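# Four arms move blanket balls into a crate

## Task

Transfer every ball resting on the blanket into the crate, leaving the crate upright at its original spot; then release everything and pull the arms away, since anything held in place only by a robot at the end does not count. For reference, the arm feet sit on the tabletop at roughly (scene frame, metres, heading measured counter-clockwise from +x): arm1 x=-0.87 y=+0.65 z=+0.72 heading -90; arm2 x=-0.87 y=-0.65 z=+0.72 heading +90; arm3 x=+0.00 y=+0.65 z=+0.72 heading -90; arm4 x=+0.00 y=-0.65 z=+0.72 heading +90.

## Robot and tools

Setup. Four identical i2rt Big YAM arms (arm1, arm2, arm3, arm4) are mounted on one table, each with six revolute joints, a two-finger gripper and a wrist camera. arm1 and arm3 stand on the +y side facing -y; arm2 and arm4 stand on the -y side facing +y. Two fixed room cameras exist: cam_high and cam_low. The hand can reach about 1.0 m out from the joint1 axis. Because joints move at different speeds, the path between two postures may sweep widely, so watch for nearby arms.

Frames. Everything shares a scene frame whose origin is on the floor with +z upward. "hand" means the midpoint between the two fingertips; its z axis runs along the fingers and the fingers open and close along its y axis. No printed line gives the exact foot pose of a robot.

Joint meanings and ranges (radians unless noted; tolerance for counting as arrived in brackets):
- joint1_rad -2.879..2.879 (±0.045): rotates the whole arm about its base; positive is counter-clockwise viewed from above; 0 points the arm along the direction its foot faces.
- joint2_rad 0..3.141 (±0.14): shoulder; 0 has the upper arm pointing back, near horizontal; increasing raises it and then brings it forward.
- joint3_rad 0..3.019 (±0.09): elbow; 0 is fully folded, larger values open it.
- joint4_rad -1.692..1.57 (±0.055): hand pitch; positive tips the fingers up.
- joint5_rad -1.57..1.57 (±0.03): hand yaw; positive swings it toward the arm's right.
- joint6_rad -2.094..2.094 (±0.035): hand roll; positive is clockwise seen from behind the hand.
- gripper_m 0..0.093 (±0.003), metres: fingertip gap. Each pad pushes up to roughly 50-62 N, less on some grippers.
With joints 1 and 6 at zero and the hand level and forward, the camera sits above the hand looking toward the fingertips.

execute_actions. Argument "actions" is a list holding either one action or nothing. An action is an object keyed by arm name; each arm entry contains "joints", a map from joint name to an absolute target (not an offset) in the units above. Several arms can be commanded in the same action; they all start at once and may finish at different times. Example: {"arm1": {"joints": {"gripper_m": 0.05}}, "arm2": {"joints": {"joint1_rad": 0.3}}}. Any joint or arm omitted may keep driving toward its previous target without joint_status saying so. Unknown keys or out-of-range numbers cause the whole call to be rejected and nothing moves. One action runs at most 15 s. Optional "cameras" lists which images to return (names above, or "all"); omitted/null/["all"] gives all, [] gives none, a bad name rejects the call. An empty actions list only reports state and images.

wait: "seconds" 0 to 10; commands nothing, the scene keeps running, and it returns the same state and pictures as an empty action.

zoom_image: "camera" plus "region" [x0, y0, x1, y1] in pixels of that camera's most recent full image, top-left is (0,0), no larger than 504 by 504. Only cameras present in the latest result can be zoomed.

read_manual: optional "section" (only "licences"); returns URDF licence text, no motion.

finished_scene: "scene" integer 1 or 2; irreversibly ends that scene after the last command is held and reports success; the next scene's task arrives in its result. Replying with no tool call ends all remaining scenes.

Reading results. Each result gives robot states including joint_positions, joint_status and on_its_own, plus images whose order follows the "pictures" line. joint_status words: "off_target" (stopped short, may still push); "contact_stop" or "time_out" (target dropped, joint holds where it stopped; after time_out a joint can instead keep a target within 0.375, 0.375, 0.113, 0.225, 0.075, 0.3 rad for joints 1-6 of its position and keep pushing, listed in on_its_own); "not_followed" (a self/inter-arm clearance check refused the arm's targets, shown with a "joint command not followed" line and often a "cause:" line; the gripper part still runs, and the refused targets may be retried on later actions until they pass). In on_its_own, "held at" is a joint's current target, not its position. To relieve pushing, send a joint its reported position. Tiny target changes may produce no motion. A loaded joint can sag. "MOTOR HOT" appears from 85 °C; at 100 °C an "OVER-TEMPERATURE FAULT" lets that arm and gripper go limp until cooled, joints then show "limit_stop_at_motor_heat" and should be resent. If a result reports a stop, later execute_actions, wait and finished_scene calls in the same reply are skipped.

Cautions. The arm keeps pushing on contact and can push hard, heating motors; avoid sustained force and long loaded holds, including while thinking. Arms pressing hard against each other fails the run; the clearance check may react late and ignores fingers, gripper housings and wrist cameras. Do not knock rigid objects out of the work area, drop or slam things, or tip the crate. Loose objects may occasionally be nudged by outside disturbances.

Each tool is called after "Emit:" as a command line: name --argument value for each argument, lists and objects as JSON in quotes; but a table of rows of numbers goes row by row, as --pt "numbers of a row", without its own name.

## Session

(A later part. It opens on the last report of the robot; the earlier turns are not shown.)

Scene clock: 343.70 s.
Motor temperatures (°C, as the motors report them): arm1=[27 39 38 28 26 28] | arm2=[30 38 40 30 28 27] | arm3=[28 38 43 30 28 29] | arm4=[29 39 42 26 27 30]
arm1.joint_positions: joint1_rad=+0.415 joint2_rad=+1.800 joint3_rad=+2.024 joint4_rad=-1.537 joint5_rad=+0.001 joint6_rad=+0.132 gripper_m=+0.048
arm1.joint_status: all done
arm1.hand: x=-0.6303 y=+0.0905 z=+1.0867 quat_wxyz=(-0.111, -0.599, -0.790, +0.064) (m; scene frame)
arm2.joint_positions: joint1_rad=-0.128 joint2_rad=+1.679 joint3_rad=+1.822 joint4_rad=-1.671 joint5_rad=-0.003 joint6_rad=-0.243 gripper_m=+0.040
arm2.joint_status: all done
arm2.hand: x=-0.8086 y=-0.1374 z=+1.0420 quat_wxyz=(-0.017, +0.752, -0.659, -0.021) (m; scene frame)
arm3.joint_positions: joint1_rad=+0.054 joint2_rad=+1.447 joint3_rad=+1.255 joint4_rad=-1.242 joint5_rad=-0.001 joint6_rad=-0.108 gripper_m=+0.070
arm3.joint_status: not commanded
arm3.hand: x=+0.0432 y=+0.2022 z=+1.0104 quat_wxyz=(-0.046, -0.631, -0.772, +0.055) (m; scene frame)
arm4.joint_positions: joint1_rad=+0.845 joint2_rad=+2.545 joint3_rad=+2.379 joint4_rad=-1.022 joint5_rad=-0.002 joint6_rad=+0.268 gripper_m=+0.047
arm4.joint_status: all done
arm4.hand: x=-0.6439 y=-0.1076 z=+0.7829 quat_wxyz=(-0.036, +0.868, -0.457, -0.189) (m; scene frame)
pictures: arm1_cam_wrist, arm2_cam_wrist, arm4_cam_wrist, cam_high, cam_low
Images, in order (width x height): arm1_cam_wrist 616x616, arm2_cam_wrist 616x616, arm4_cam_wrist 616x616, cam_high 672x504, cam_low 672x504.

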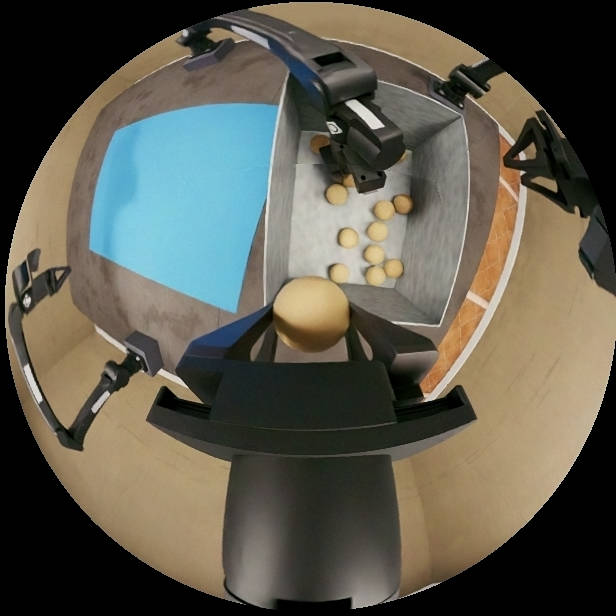

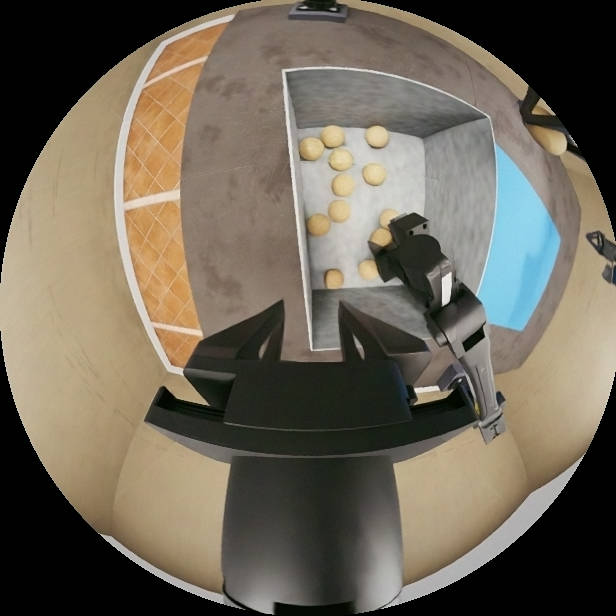

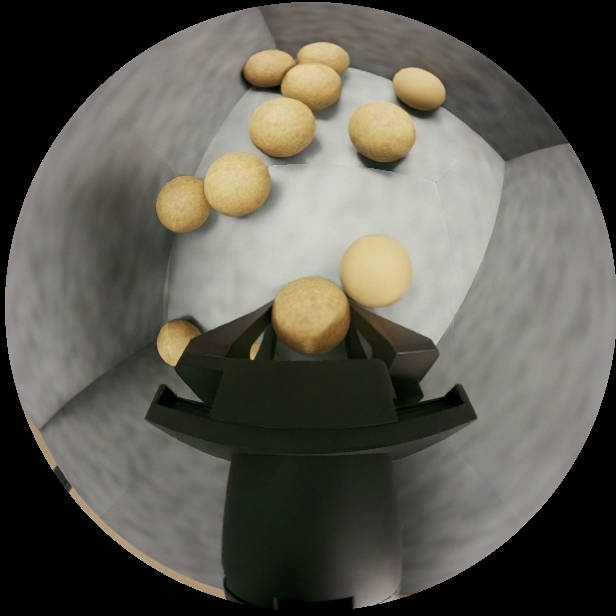

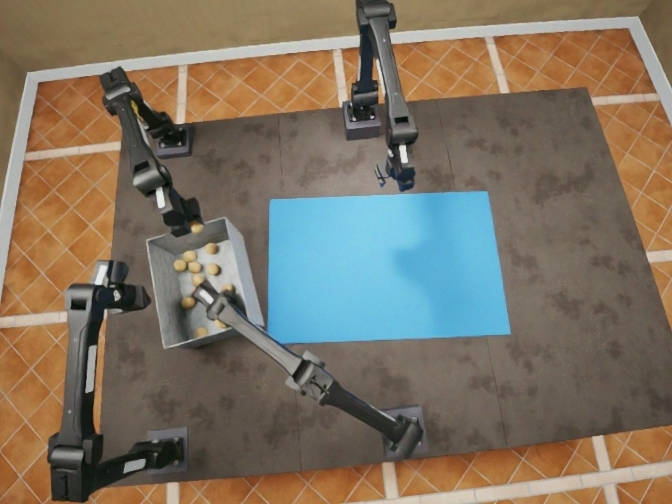

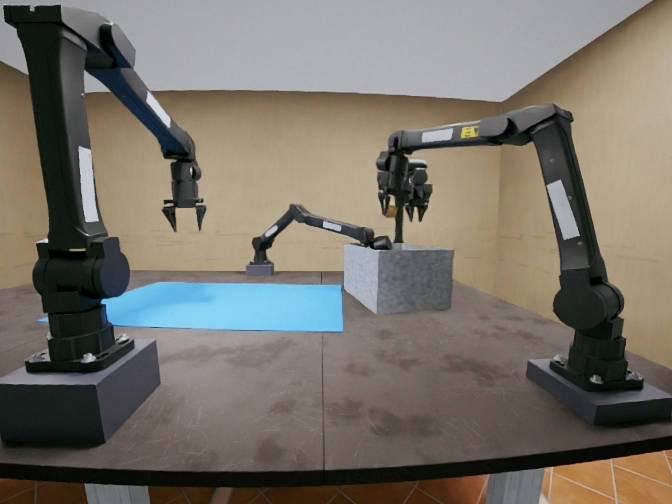

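Emit:
execute_actions --actions '[{"arm1":{"joints":{"joint1_rad":0.371,"joint2_rad":2.093,"joint3_rad":1.64,"joint4_rad":-1.078,"joint6_rad":0.005}},"arm2":{"joints":{"joint1_rad":-0.113,"joint3_rad":1.47,"joint4_rad":-1.363,"joint6_rad":-0.306}},"arm4":{"joints":{"joint2_rad":2.235,"joint4_rad":-1.39,"joint6_rad":-0.11,"gripper_m":0.066}}}]' --cameras '["arm1_cam_wrist","arm2_cam_wrist","arm4_cam_wrist","cam_high"]'

Scene clock: 352.27 s.
Motor temperatures (°C, as the motors report them): arm1=[27 39 38 28 26 28] | arm2=[30 38 40 30 28 27] | arm3=[28 37 43 30 28 29] | arm4=[29 40 41 26 27 30]
arm1.joint_positions: joint1_rad=+0.370 joint2_rad=+2.097 joint3_rad=+1.641 joint4_rad=-1.092 joint5_rad=-0.004 joint6_rad=+0.015 gripper_m=+0.047
arm1.joint_status: all done
arm1.hand: x=-0.6512 y=+0.0704 z=+0.7663 quat_wxyz=(-0.011, -0.575, -0.818, +0.006) (m; scene frame)
arm2.joint_positions: joint1_rad=-0.123 joint2_rad=+1.699 joint3_rad=+1.467 joint4_rad=-1.375 joint5_rad=-0.003 joint6_rad=-0.295 gripper_m=+0.040
arm2.joint_status: all done
arm2.hand: x=-0.8150 y=-0.1542 z=+0.8974 quat_wxyz=(+0.016, +0.770, -0.637, +0.001) (m; scene frame)
arm3.joint_positions: joint1_rad=+0.054 joint2_rad=+1.447 joint3_rad=+1.255 joint4_rad=-1.242 joint5_rad=-0.001 joint6_rad=-0.108 gripper_m=+0.070
arm3.joint_status: not commanded
arm3.hand: x=+0.0432 y=+0.2022 z=+1.0104 quat_wxyz=(-0.046, -0.631, -0.772, +0.055) (m; scene frame)
arm4.joint_positions: joint1_rad=+0.845 joint2_rad=+2.207 joint3_rad=+2.376 joint4_rad=-1.372 joint5_rad=-0.002 joint6_rad=-0.101 gripper_m=+0.066
arm4.joint_status: all done
arm4.hand: x=-0.5840 y=-0.1552 z=+1.0159 quat_wxyz=(-0.067, +0.939, -0.291, -0.172) (m; scene frame)
pictures: arm1_cam_wrist, arm2_cam_wrist, arm4_cam_wrist, cam_high
Images, in order (width x height): arm1_cam_wrist 616x616, arm2_cam_wrist 616x616, arm4_cam_wrist 616x616, cam_high 672x504.

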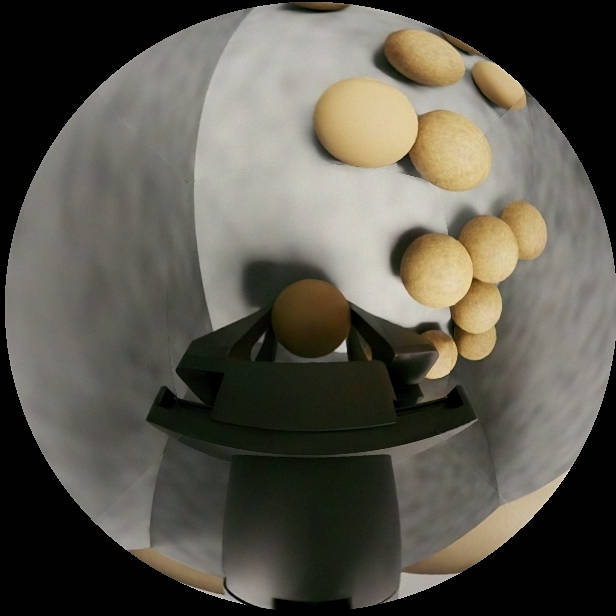

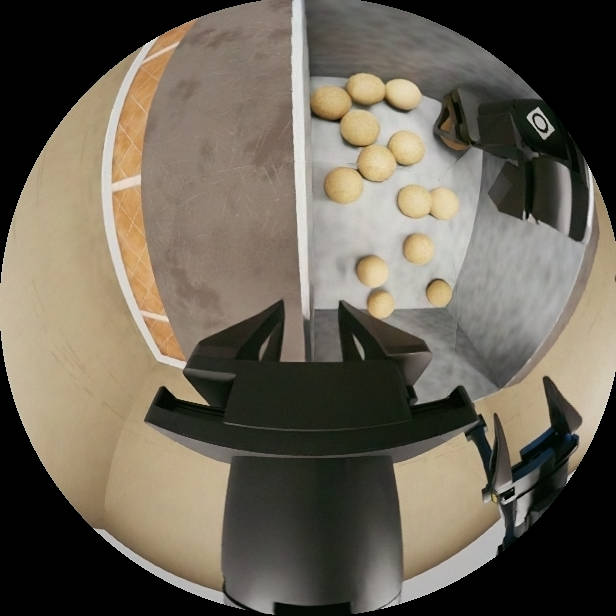

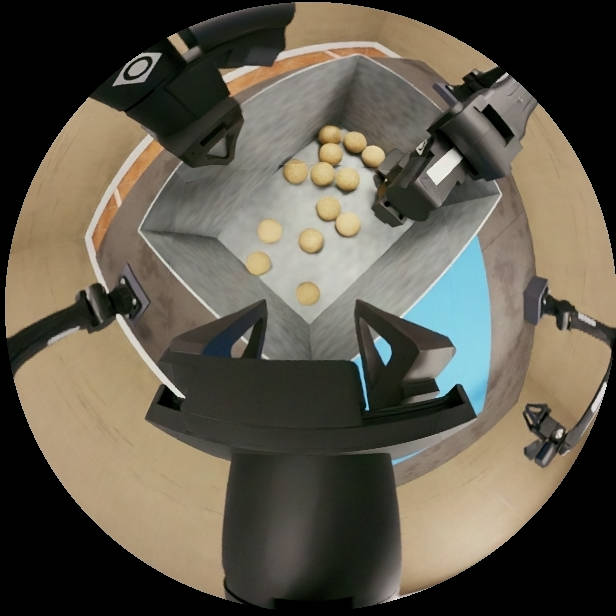

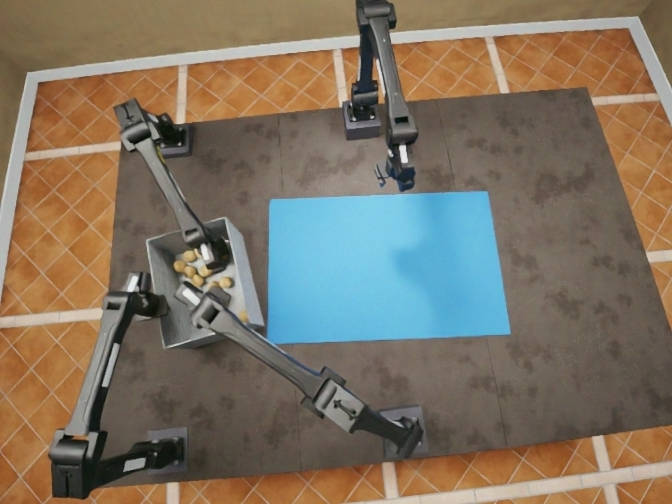

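Emit:
execute_actions --actions '[]'

Scene clock: 354.10 s.
Motor temperatures (°C, as the motors report them): arm1=[27 39 38 28 26 28] | arm2=[30 38 40 30 28 27] | arm3=[28 37 43 30 28 29] | arm4=[29 40 41 26 27 30]
arm1.joint_positions: joint1_rad=+0.370 joint2_rad=+2.097 joint3_rad=+1.641 joint4_rad=-1.092 joint5_rad=-0.004 joint6_rad=+0.015 gripper_m=+0.047
arm1.joint_status: all done
arm1.hand: x=-0.6512 y=+0.0704 z=+0.7663 quat_wxyz=(-0.011, -0.575, -0.818, +0.006) (m; scene frame)
arm2.joint_positions: joint1_rad=-0.123 joint2_rad=+1.699 joint3_rad=+1.467 joint4_rad=-1.375 joint5_rad=-0.003 joint6_rad=-0.295 gripper_m=+0.040
arm2.joint_status: all done
arm2.hand: x=-0.8150 y=-0.1542 z=+0.8974 quat_wxyz=(+0.016, +0.770, -0.637, +0.001) (m; scene frame)
arm3.joint_positions: joint1_rad=+0.054 joint2_rad=+1.447 joint3_rad=+1.255 joint4_rad=-1.242 joint5_rad=-0.001 joint6_rad=-0.108 gripper_m=+0.070
arm3.joint_status: not commanded
arm3.hand: x=+0.0432 y=+0.2022 z=+1.0104 quat_wxyz=(-0.046, -0.631, -0.772, +0.055) (m; scene frame)
arm4.joint_positions: joint1_rad=+0.845 joint2_rad=+2.207 joint3_rad=+2.376 joint4_rad=-1.372 joint5_rad=-0.002 joint6_rad=-0.101 gripper_m=+0.066
arm4.joint_status: all done
arm4.hand: x=-0.5840 y=-0.1552 z=+1.0159 quat_wxyz=(-0.067, +0.939, -0.291, -0.172) (m; scene frame)
pictures: arm1_cam_wrist, arm2_cam_wrist, arm3_cam_wrist, arm4_cam_wrist, cam_high, cam_low
Images, in order (width x height): arm1_cam_wrist 616x616, arm2_cam_wrist 616x616, arm3_cam_wrist 616x616, arm4_cam_wrist 616x616, cam_high 672x504, cam_low 672x504.

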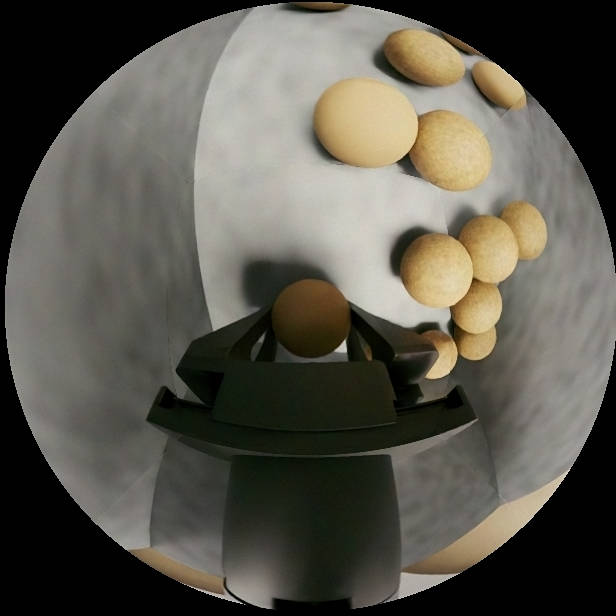

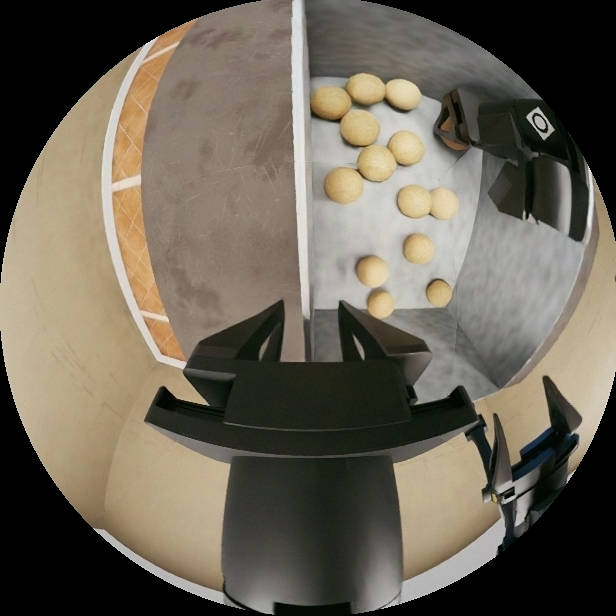

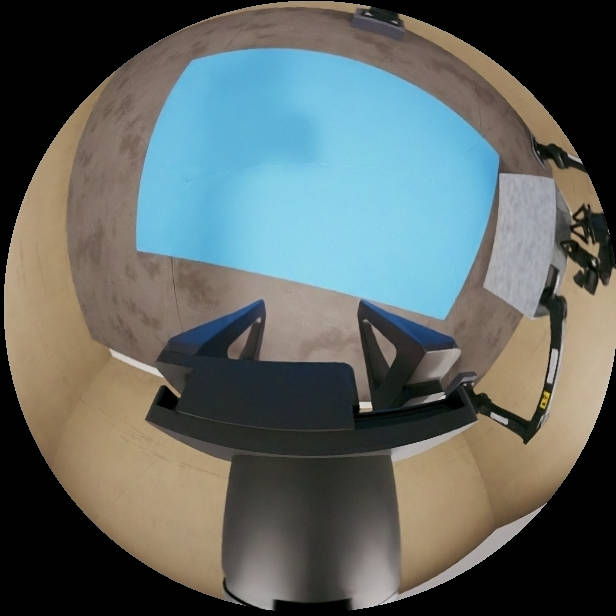

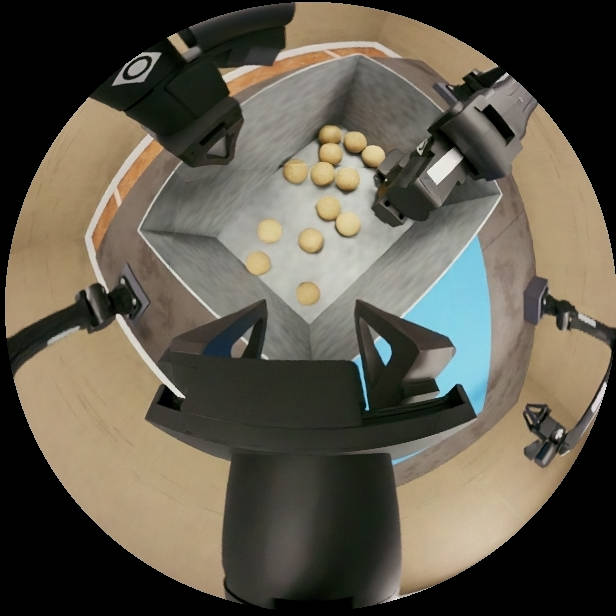

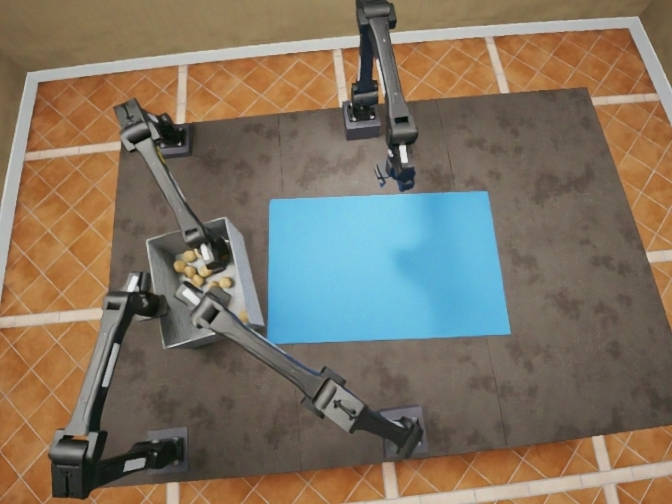

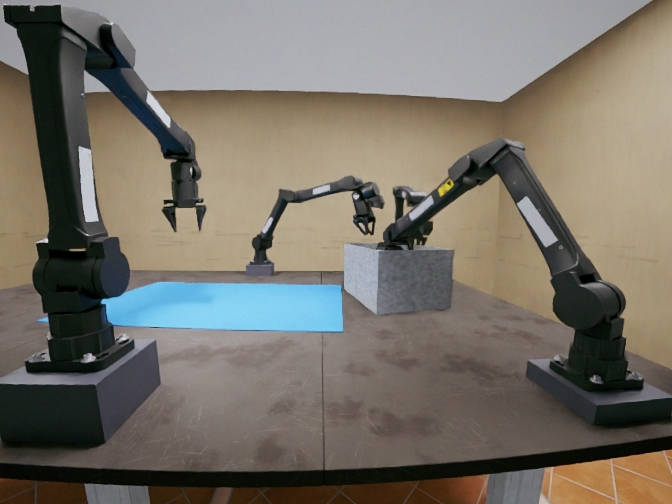

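Emit:
execute_actions --actions '[{"arm1":{"joints":{"joint1_rad":0.355,"joint2_rad":1.86,"joint3_rad":1.92,"joint4_rad":-1.49,"gripper_m":0.06}},"arm2":{"joints":{"joint1_rad":-0.036,"joint4_rad":-1.325,"joint6_rad":-0.11,"gripper_m":0.0}},"arm4":{"joints":{"joint1_rad":0.55,"joint2_rad":1.81,"joint3_rad":1.97}}}]' --cameras '["arm1_cam_wrist","arm2_cam_wrist","cam_high"]'

Emit:
zoom_image --camera "cam_high" --region '[130, 210, 270, 360]'

Scene clock: 360.53 s.
Motor temperatures (°C, as the motors report them): arm1=[27 39 38 28 26 28] | arm2=[30 38 40 30 28 27] | arm3=[28 37 44 30 28 29] | arm4=[29 40 41 26 27 30]
arm1.joint_positions: joint1_rad=+0.360 joint2_rad=+1.837 joint3_rad=+1.911 joint4_rad=-1.478 joint5_rad=-0.004 joint6_rad=+0.015 gripper_m=+0.060
arm1.joint_status: all done
arm1.hand: x=-0.6609 y=+0.0786 z=+1.0196 quat_wxyz=(-0.070, -0.577, -0.812, +0.046) (m; scene frame)
arm2.joint_positions: joint1_rad=-0.047 joint2_rad=+1.699 joint3_rad=+1.467 joint4_rad=-1.337 joint5_rad=+0.009 joint6_rad=-0.157 gripper_m=+0.002
arm2.joint_status: joint6_rad time_out (moved +0.138 of +0.185); the others done
arm2.on_its_own: joint6_rad reads -0.157 and still pushes toward -0.110 since a time_out
arm2.hand: x=-0.8508 y=-0.1424 z=+0.8978 quat_wxyz=(-0.003, +0.750, -0.661, -0.005) (m; scene frame)
arm3.joint_positions: joint1_rad=+0.054 joint2_rad=+1.447 joint3_rad=+1.255 joint4_rad=-1.242 joint5_rad=-0.001 joint6_rad=-0.108 gripper_m=+0.070
arm3.joint_status: not commanded
arm3.hand: x=+0.0432 y=+0.2022 z=+1.0104 quat_wxyz=(-0.046, -0.631, -0.772, +0.055) (m; scene frame)
arm4.joint_positions: joint1_rad=+0.559 joint2_rad=+1.781 joint3_rad=+1.980 joint4_rad=-1.374 joint5_rad=+0.001 joint6_rad=-0.103 gripper_m=+0.066
arm4.joint_status: all done
arm4.hand: x=-0.3476 y=-0.1173 z=+1.1193 quat_wxyz=(-0.098, +0.886, -0.420, -0.171) (m; scene frame)
pictures: arm1_cam_wrist, arm2_cam_wrist, cam_high
Images, in order (width x height): arm1_cam_wrist 616x616, arm2_cam_wrist 616x616, cam_high 672x504.

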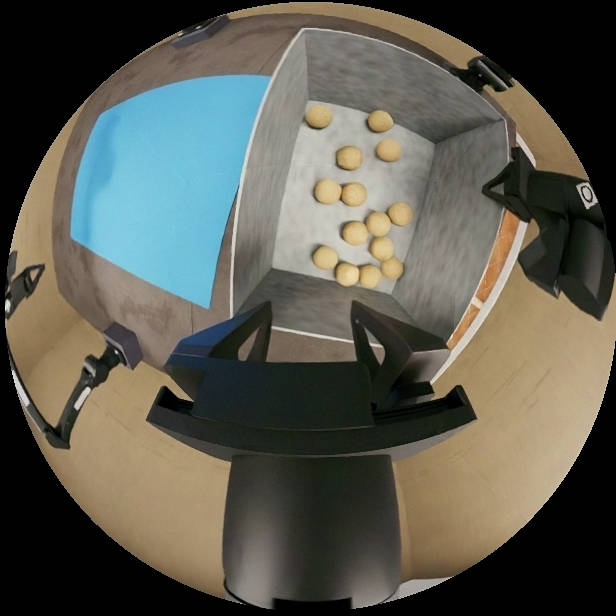

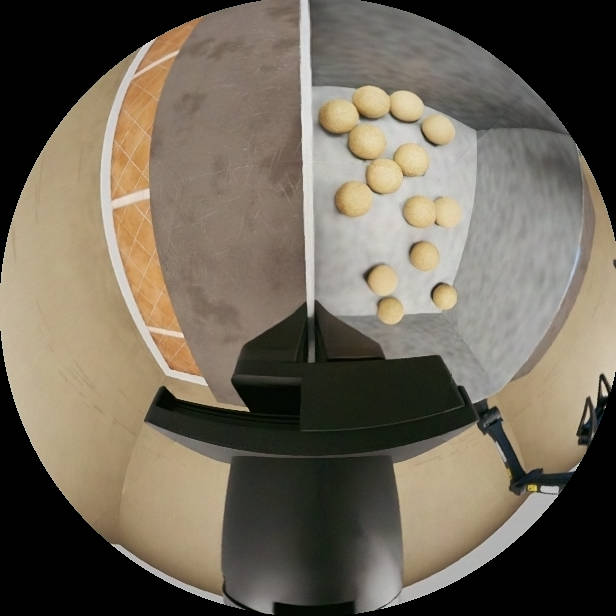

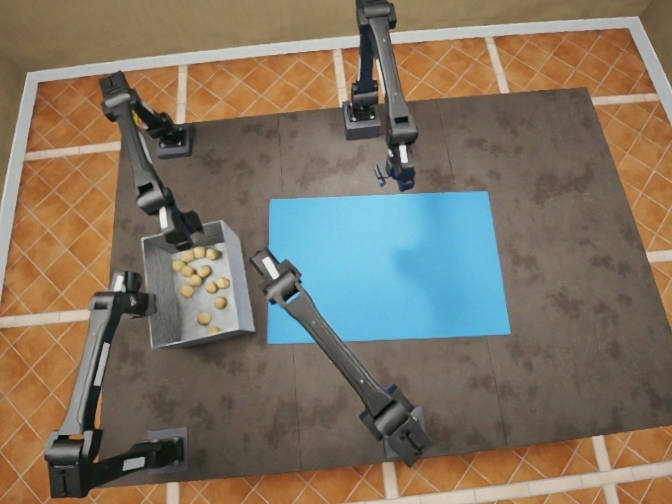

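Region (130, 210, 270, 360) of cam_high's 672x504 image, scaled by 3.360, with more detail than that image has; it fills the left 470 columns of this view, and the rest is white.

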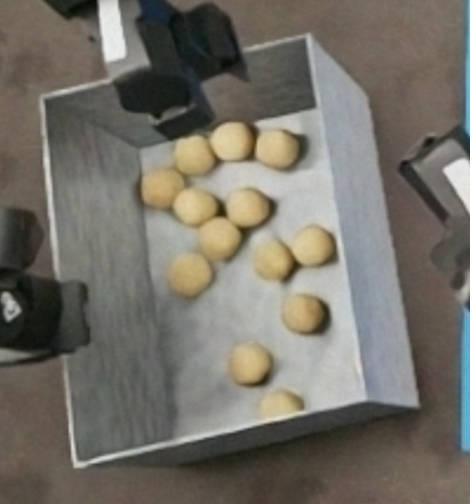

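Emit:
execute_actions --actions '[{"arm1":{"joints":{"joint2_rad":1.31,"joint4_rad":-1.63}},"arm2":{"joints":{"joint2_rad":1.14,"joint4_rad":-1.55,"joint6_rad":-0.15,"gripper_m":0.05}},"arm4":{"joints":{"joint1_rad":0.33,"joint2_rad":1.40}}}]' --cameras '["arm2_cam_wrist","cam_high","cam_low"]'

Emit:
zoom_image --camera "cam_high" --region '[130, 210, 270, 360]'

Scene clock: 364.27 s.
Motor temperatures (°C, as the motors report them): arm1=[27 39 38 28 26 28] | arm2=[30 38 40 30 28 27] | arm3=[28 37 44 30 28 29] | arm4=[29 39 40 26 27 30]
arm1.joint_positions: joint1_rad=+0.360 joint2_rad=+1.313 joint3_rad=+1.913 joint4_rad=-1.619 joint5_rad=-0.004 joint6_rad=+0.015 gripper_m=+0.060
arm1.joint_status: all done
arm1.hand: x=-0.7205 y=+0.2419 z=+1.2762 quat_wxyz=(-0.225, -0.557, -0.785, +0.153) (m; scene frame)
arm2.joint_positions: joint1_rad=-0.046 joint2_rad=+1.151 joint3_rad=+1.463 joint4_rad=-1.544 joint5_rad=+0.005 joint6_rad=-0.149 gripper_m=+0.050
arm2.joint_status: all done
arm2.hand: x=-0.8530 y=-0.2795 z=+1.1222 quat_wxyz=(-0.131, +0.736, -0.655, -0.114) (m; scene frame)
arm3.joint_positions: joint1_rad=+0.054 joint2_rad=+1.447 joint3_rad=+1.255 joint4_rad=-1.242 joint5_rad=-0.001 joint6_rad=-0.108 gripper_m=+0.070
arm3.joint_status: not commanded
arm3.hand: x=+0.0432 y=+0.2022 z=+1.0104 quat_wxyz=(-0.046, -0.631, -0.772, +0.055) (m; scene frame)
arm4.joint_positions: joint1_rad=+0.327 joint2_rad=+1.397 joint3_rad=+1.966 joint4_rad=-1.374 joint5_rad=+0.001 joint6_rad=-0.103 gripper_m=+0.066
arm4.joint_status: all done
arm4.hand: x=-0.1727 y=-0.1636 z=+1.3266 quat_wxyz=(-0.226, +0.786, -0.492, -0.297) (m; scene frame)
pictures: arm2_cam_wrist, cam_high, cam_low
Images, in order (width x height): arm2_cam_wrist 616x616, cam_high 672x504, cam_low 672x504.

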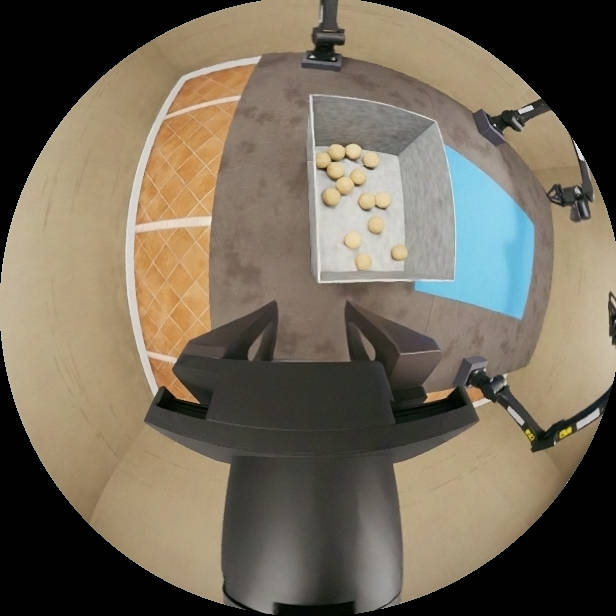

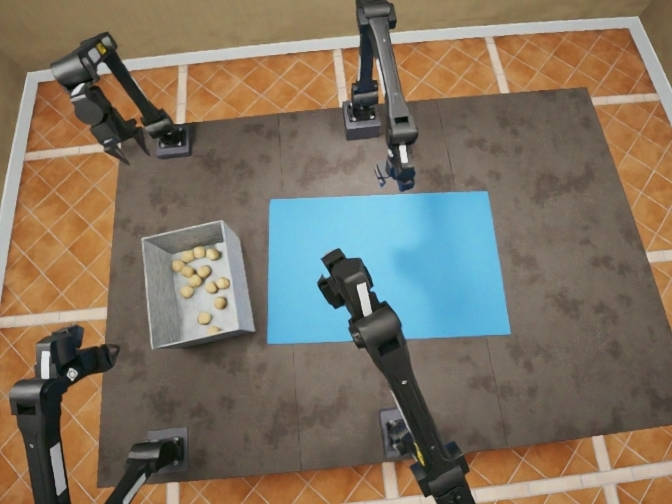

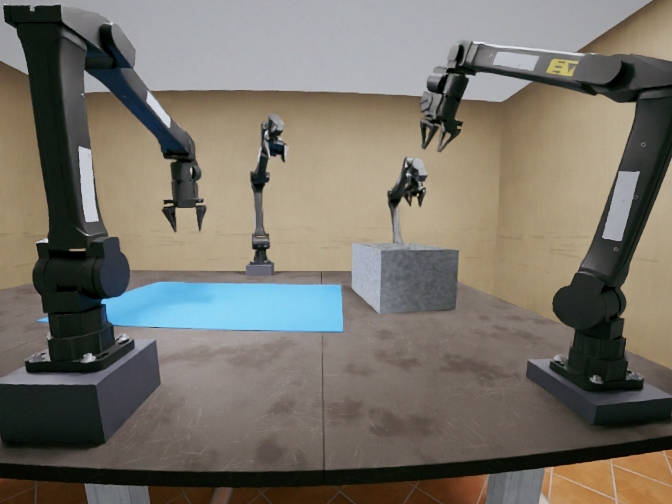

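Region (130, 210, 270, 360) of cam_high's 672x504 image, scaled by 3.360, with more detail than that image has; it fills the left 470 columns of this view, and the rest is white.

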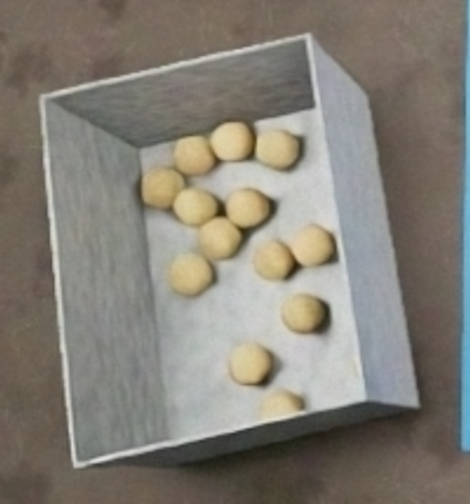

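All 14 balls are in the crate, which is back within about 1 cm of where it started, and the arms are clear.

Emit:
finished_scene --scene 1

The scene is finished: the task was done.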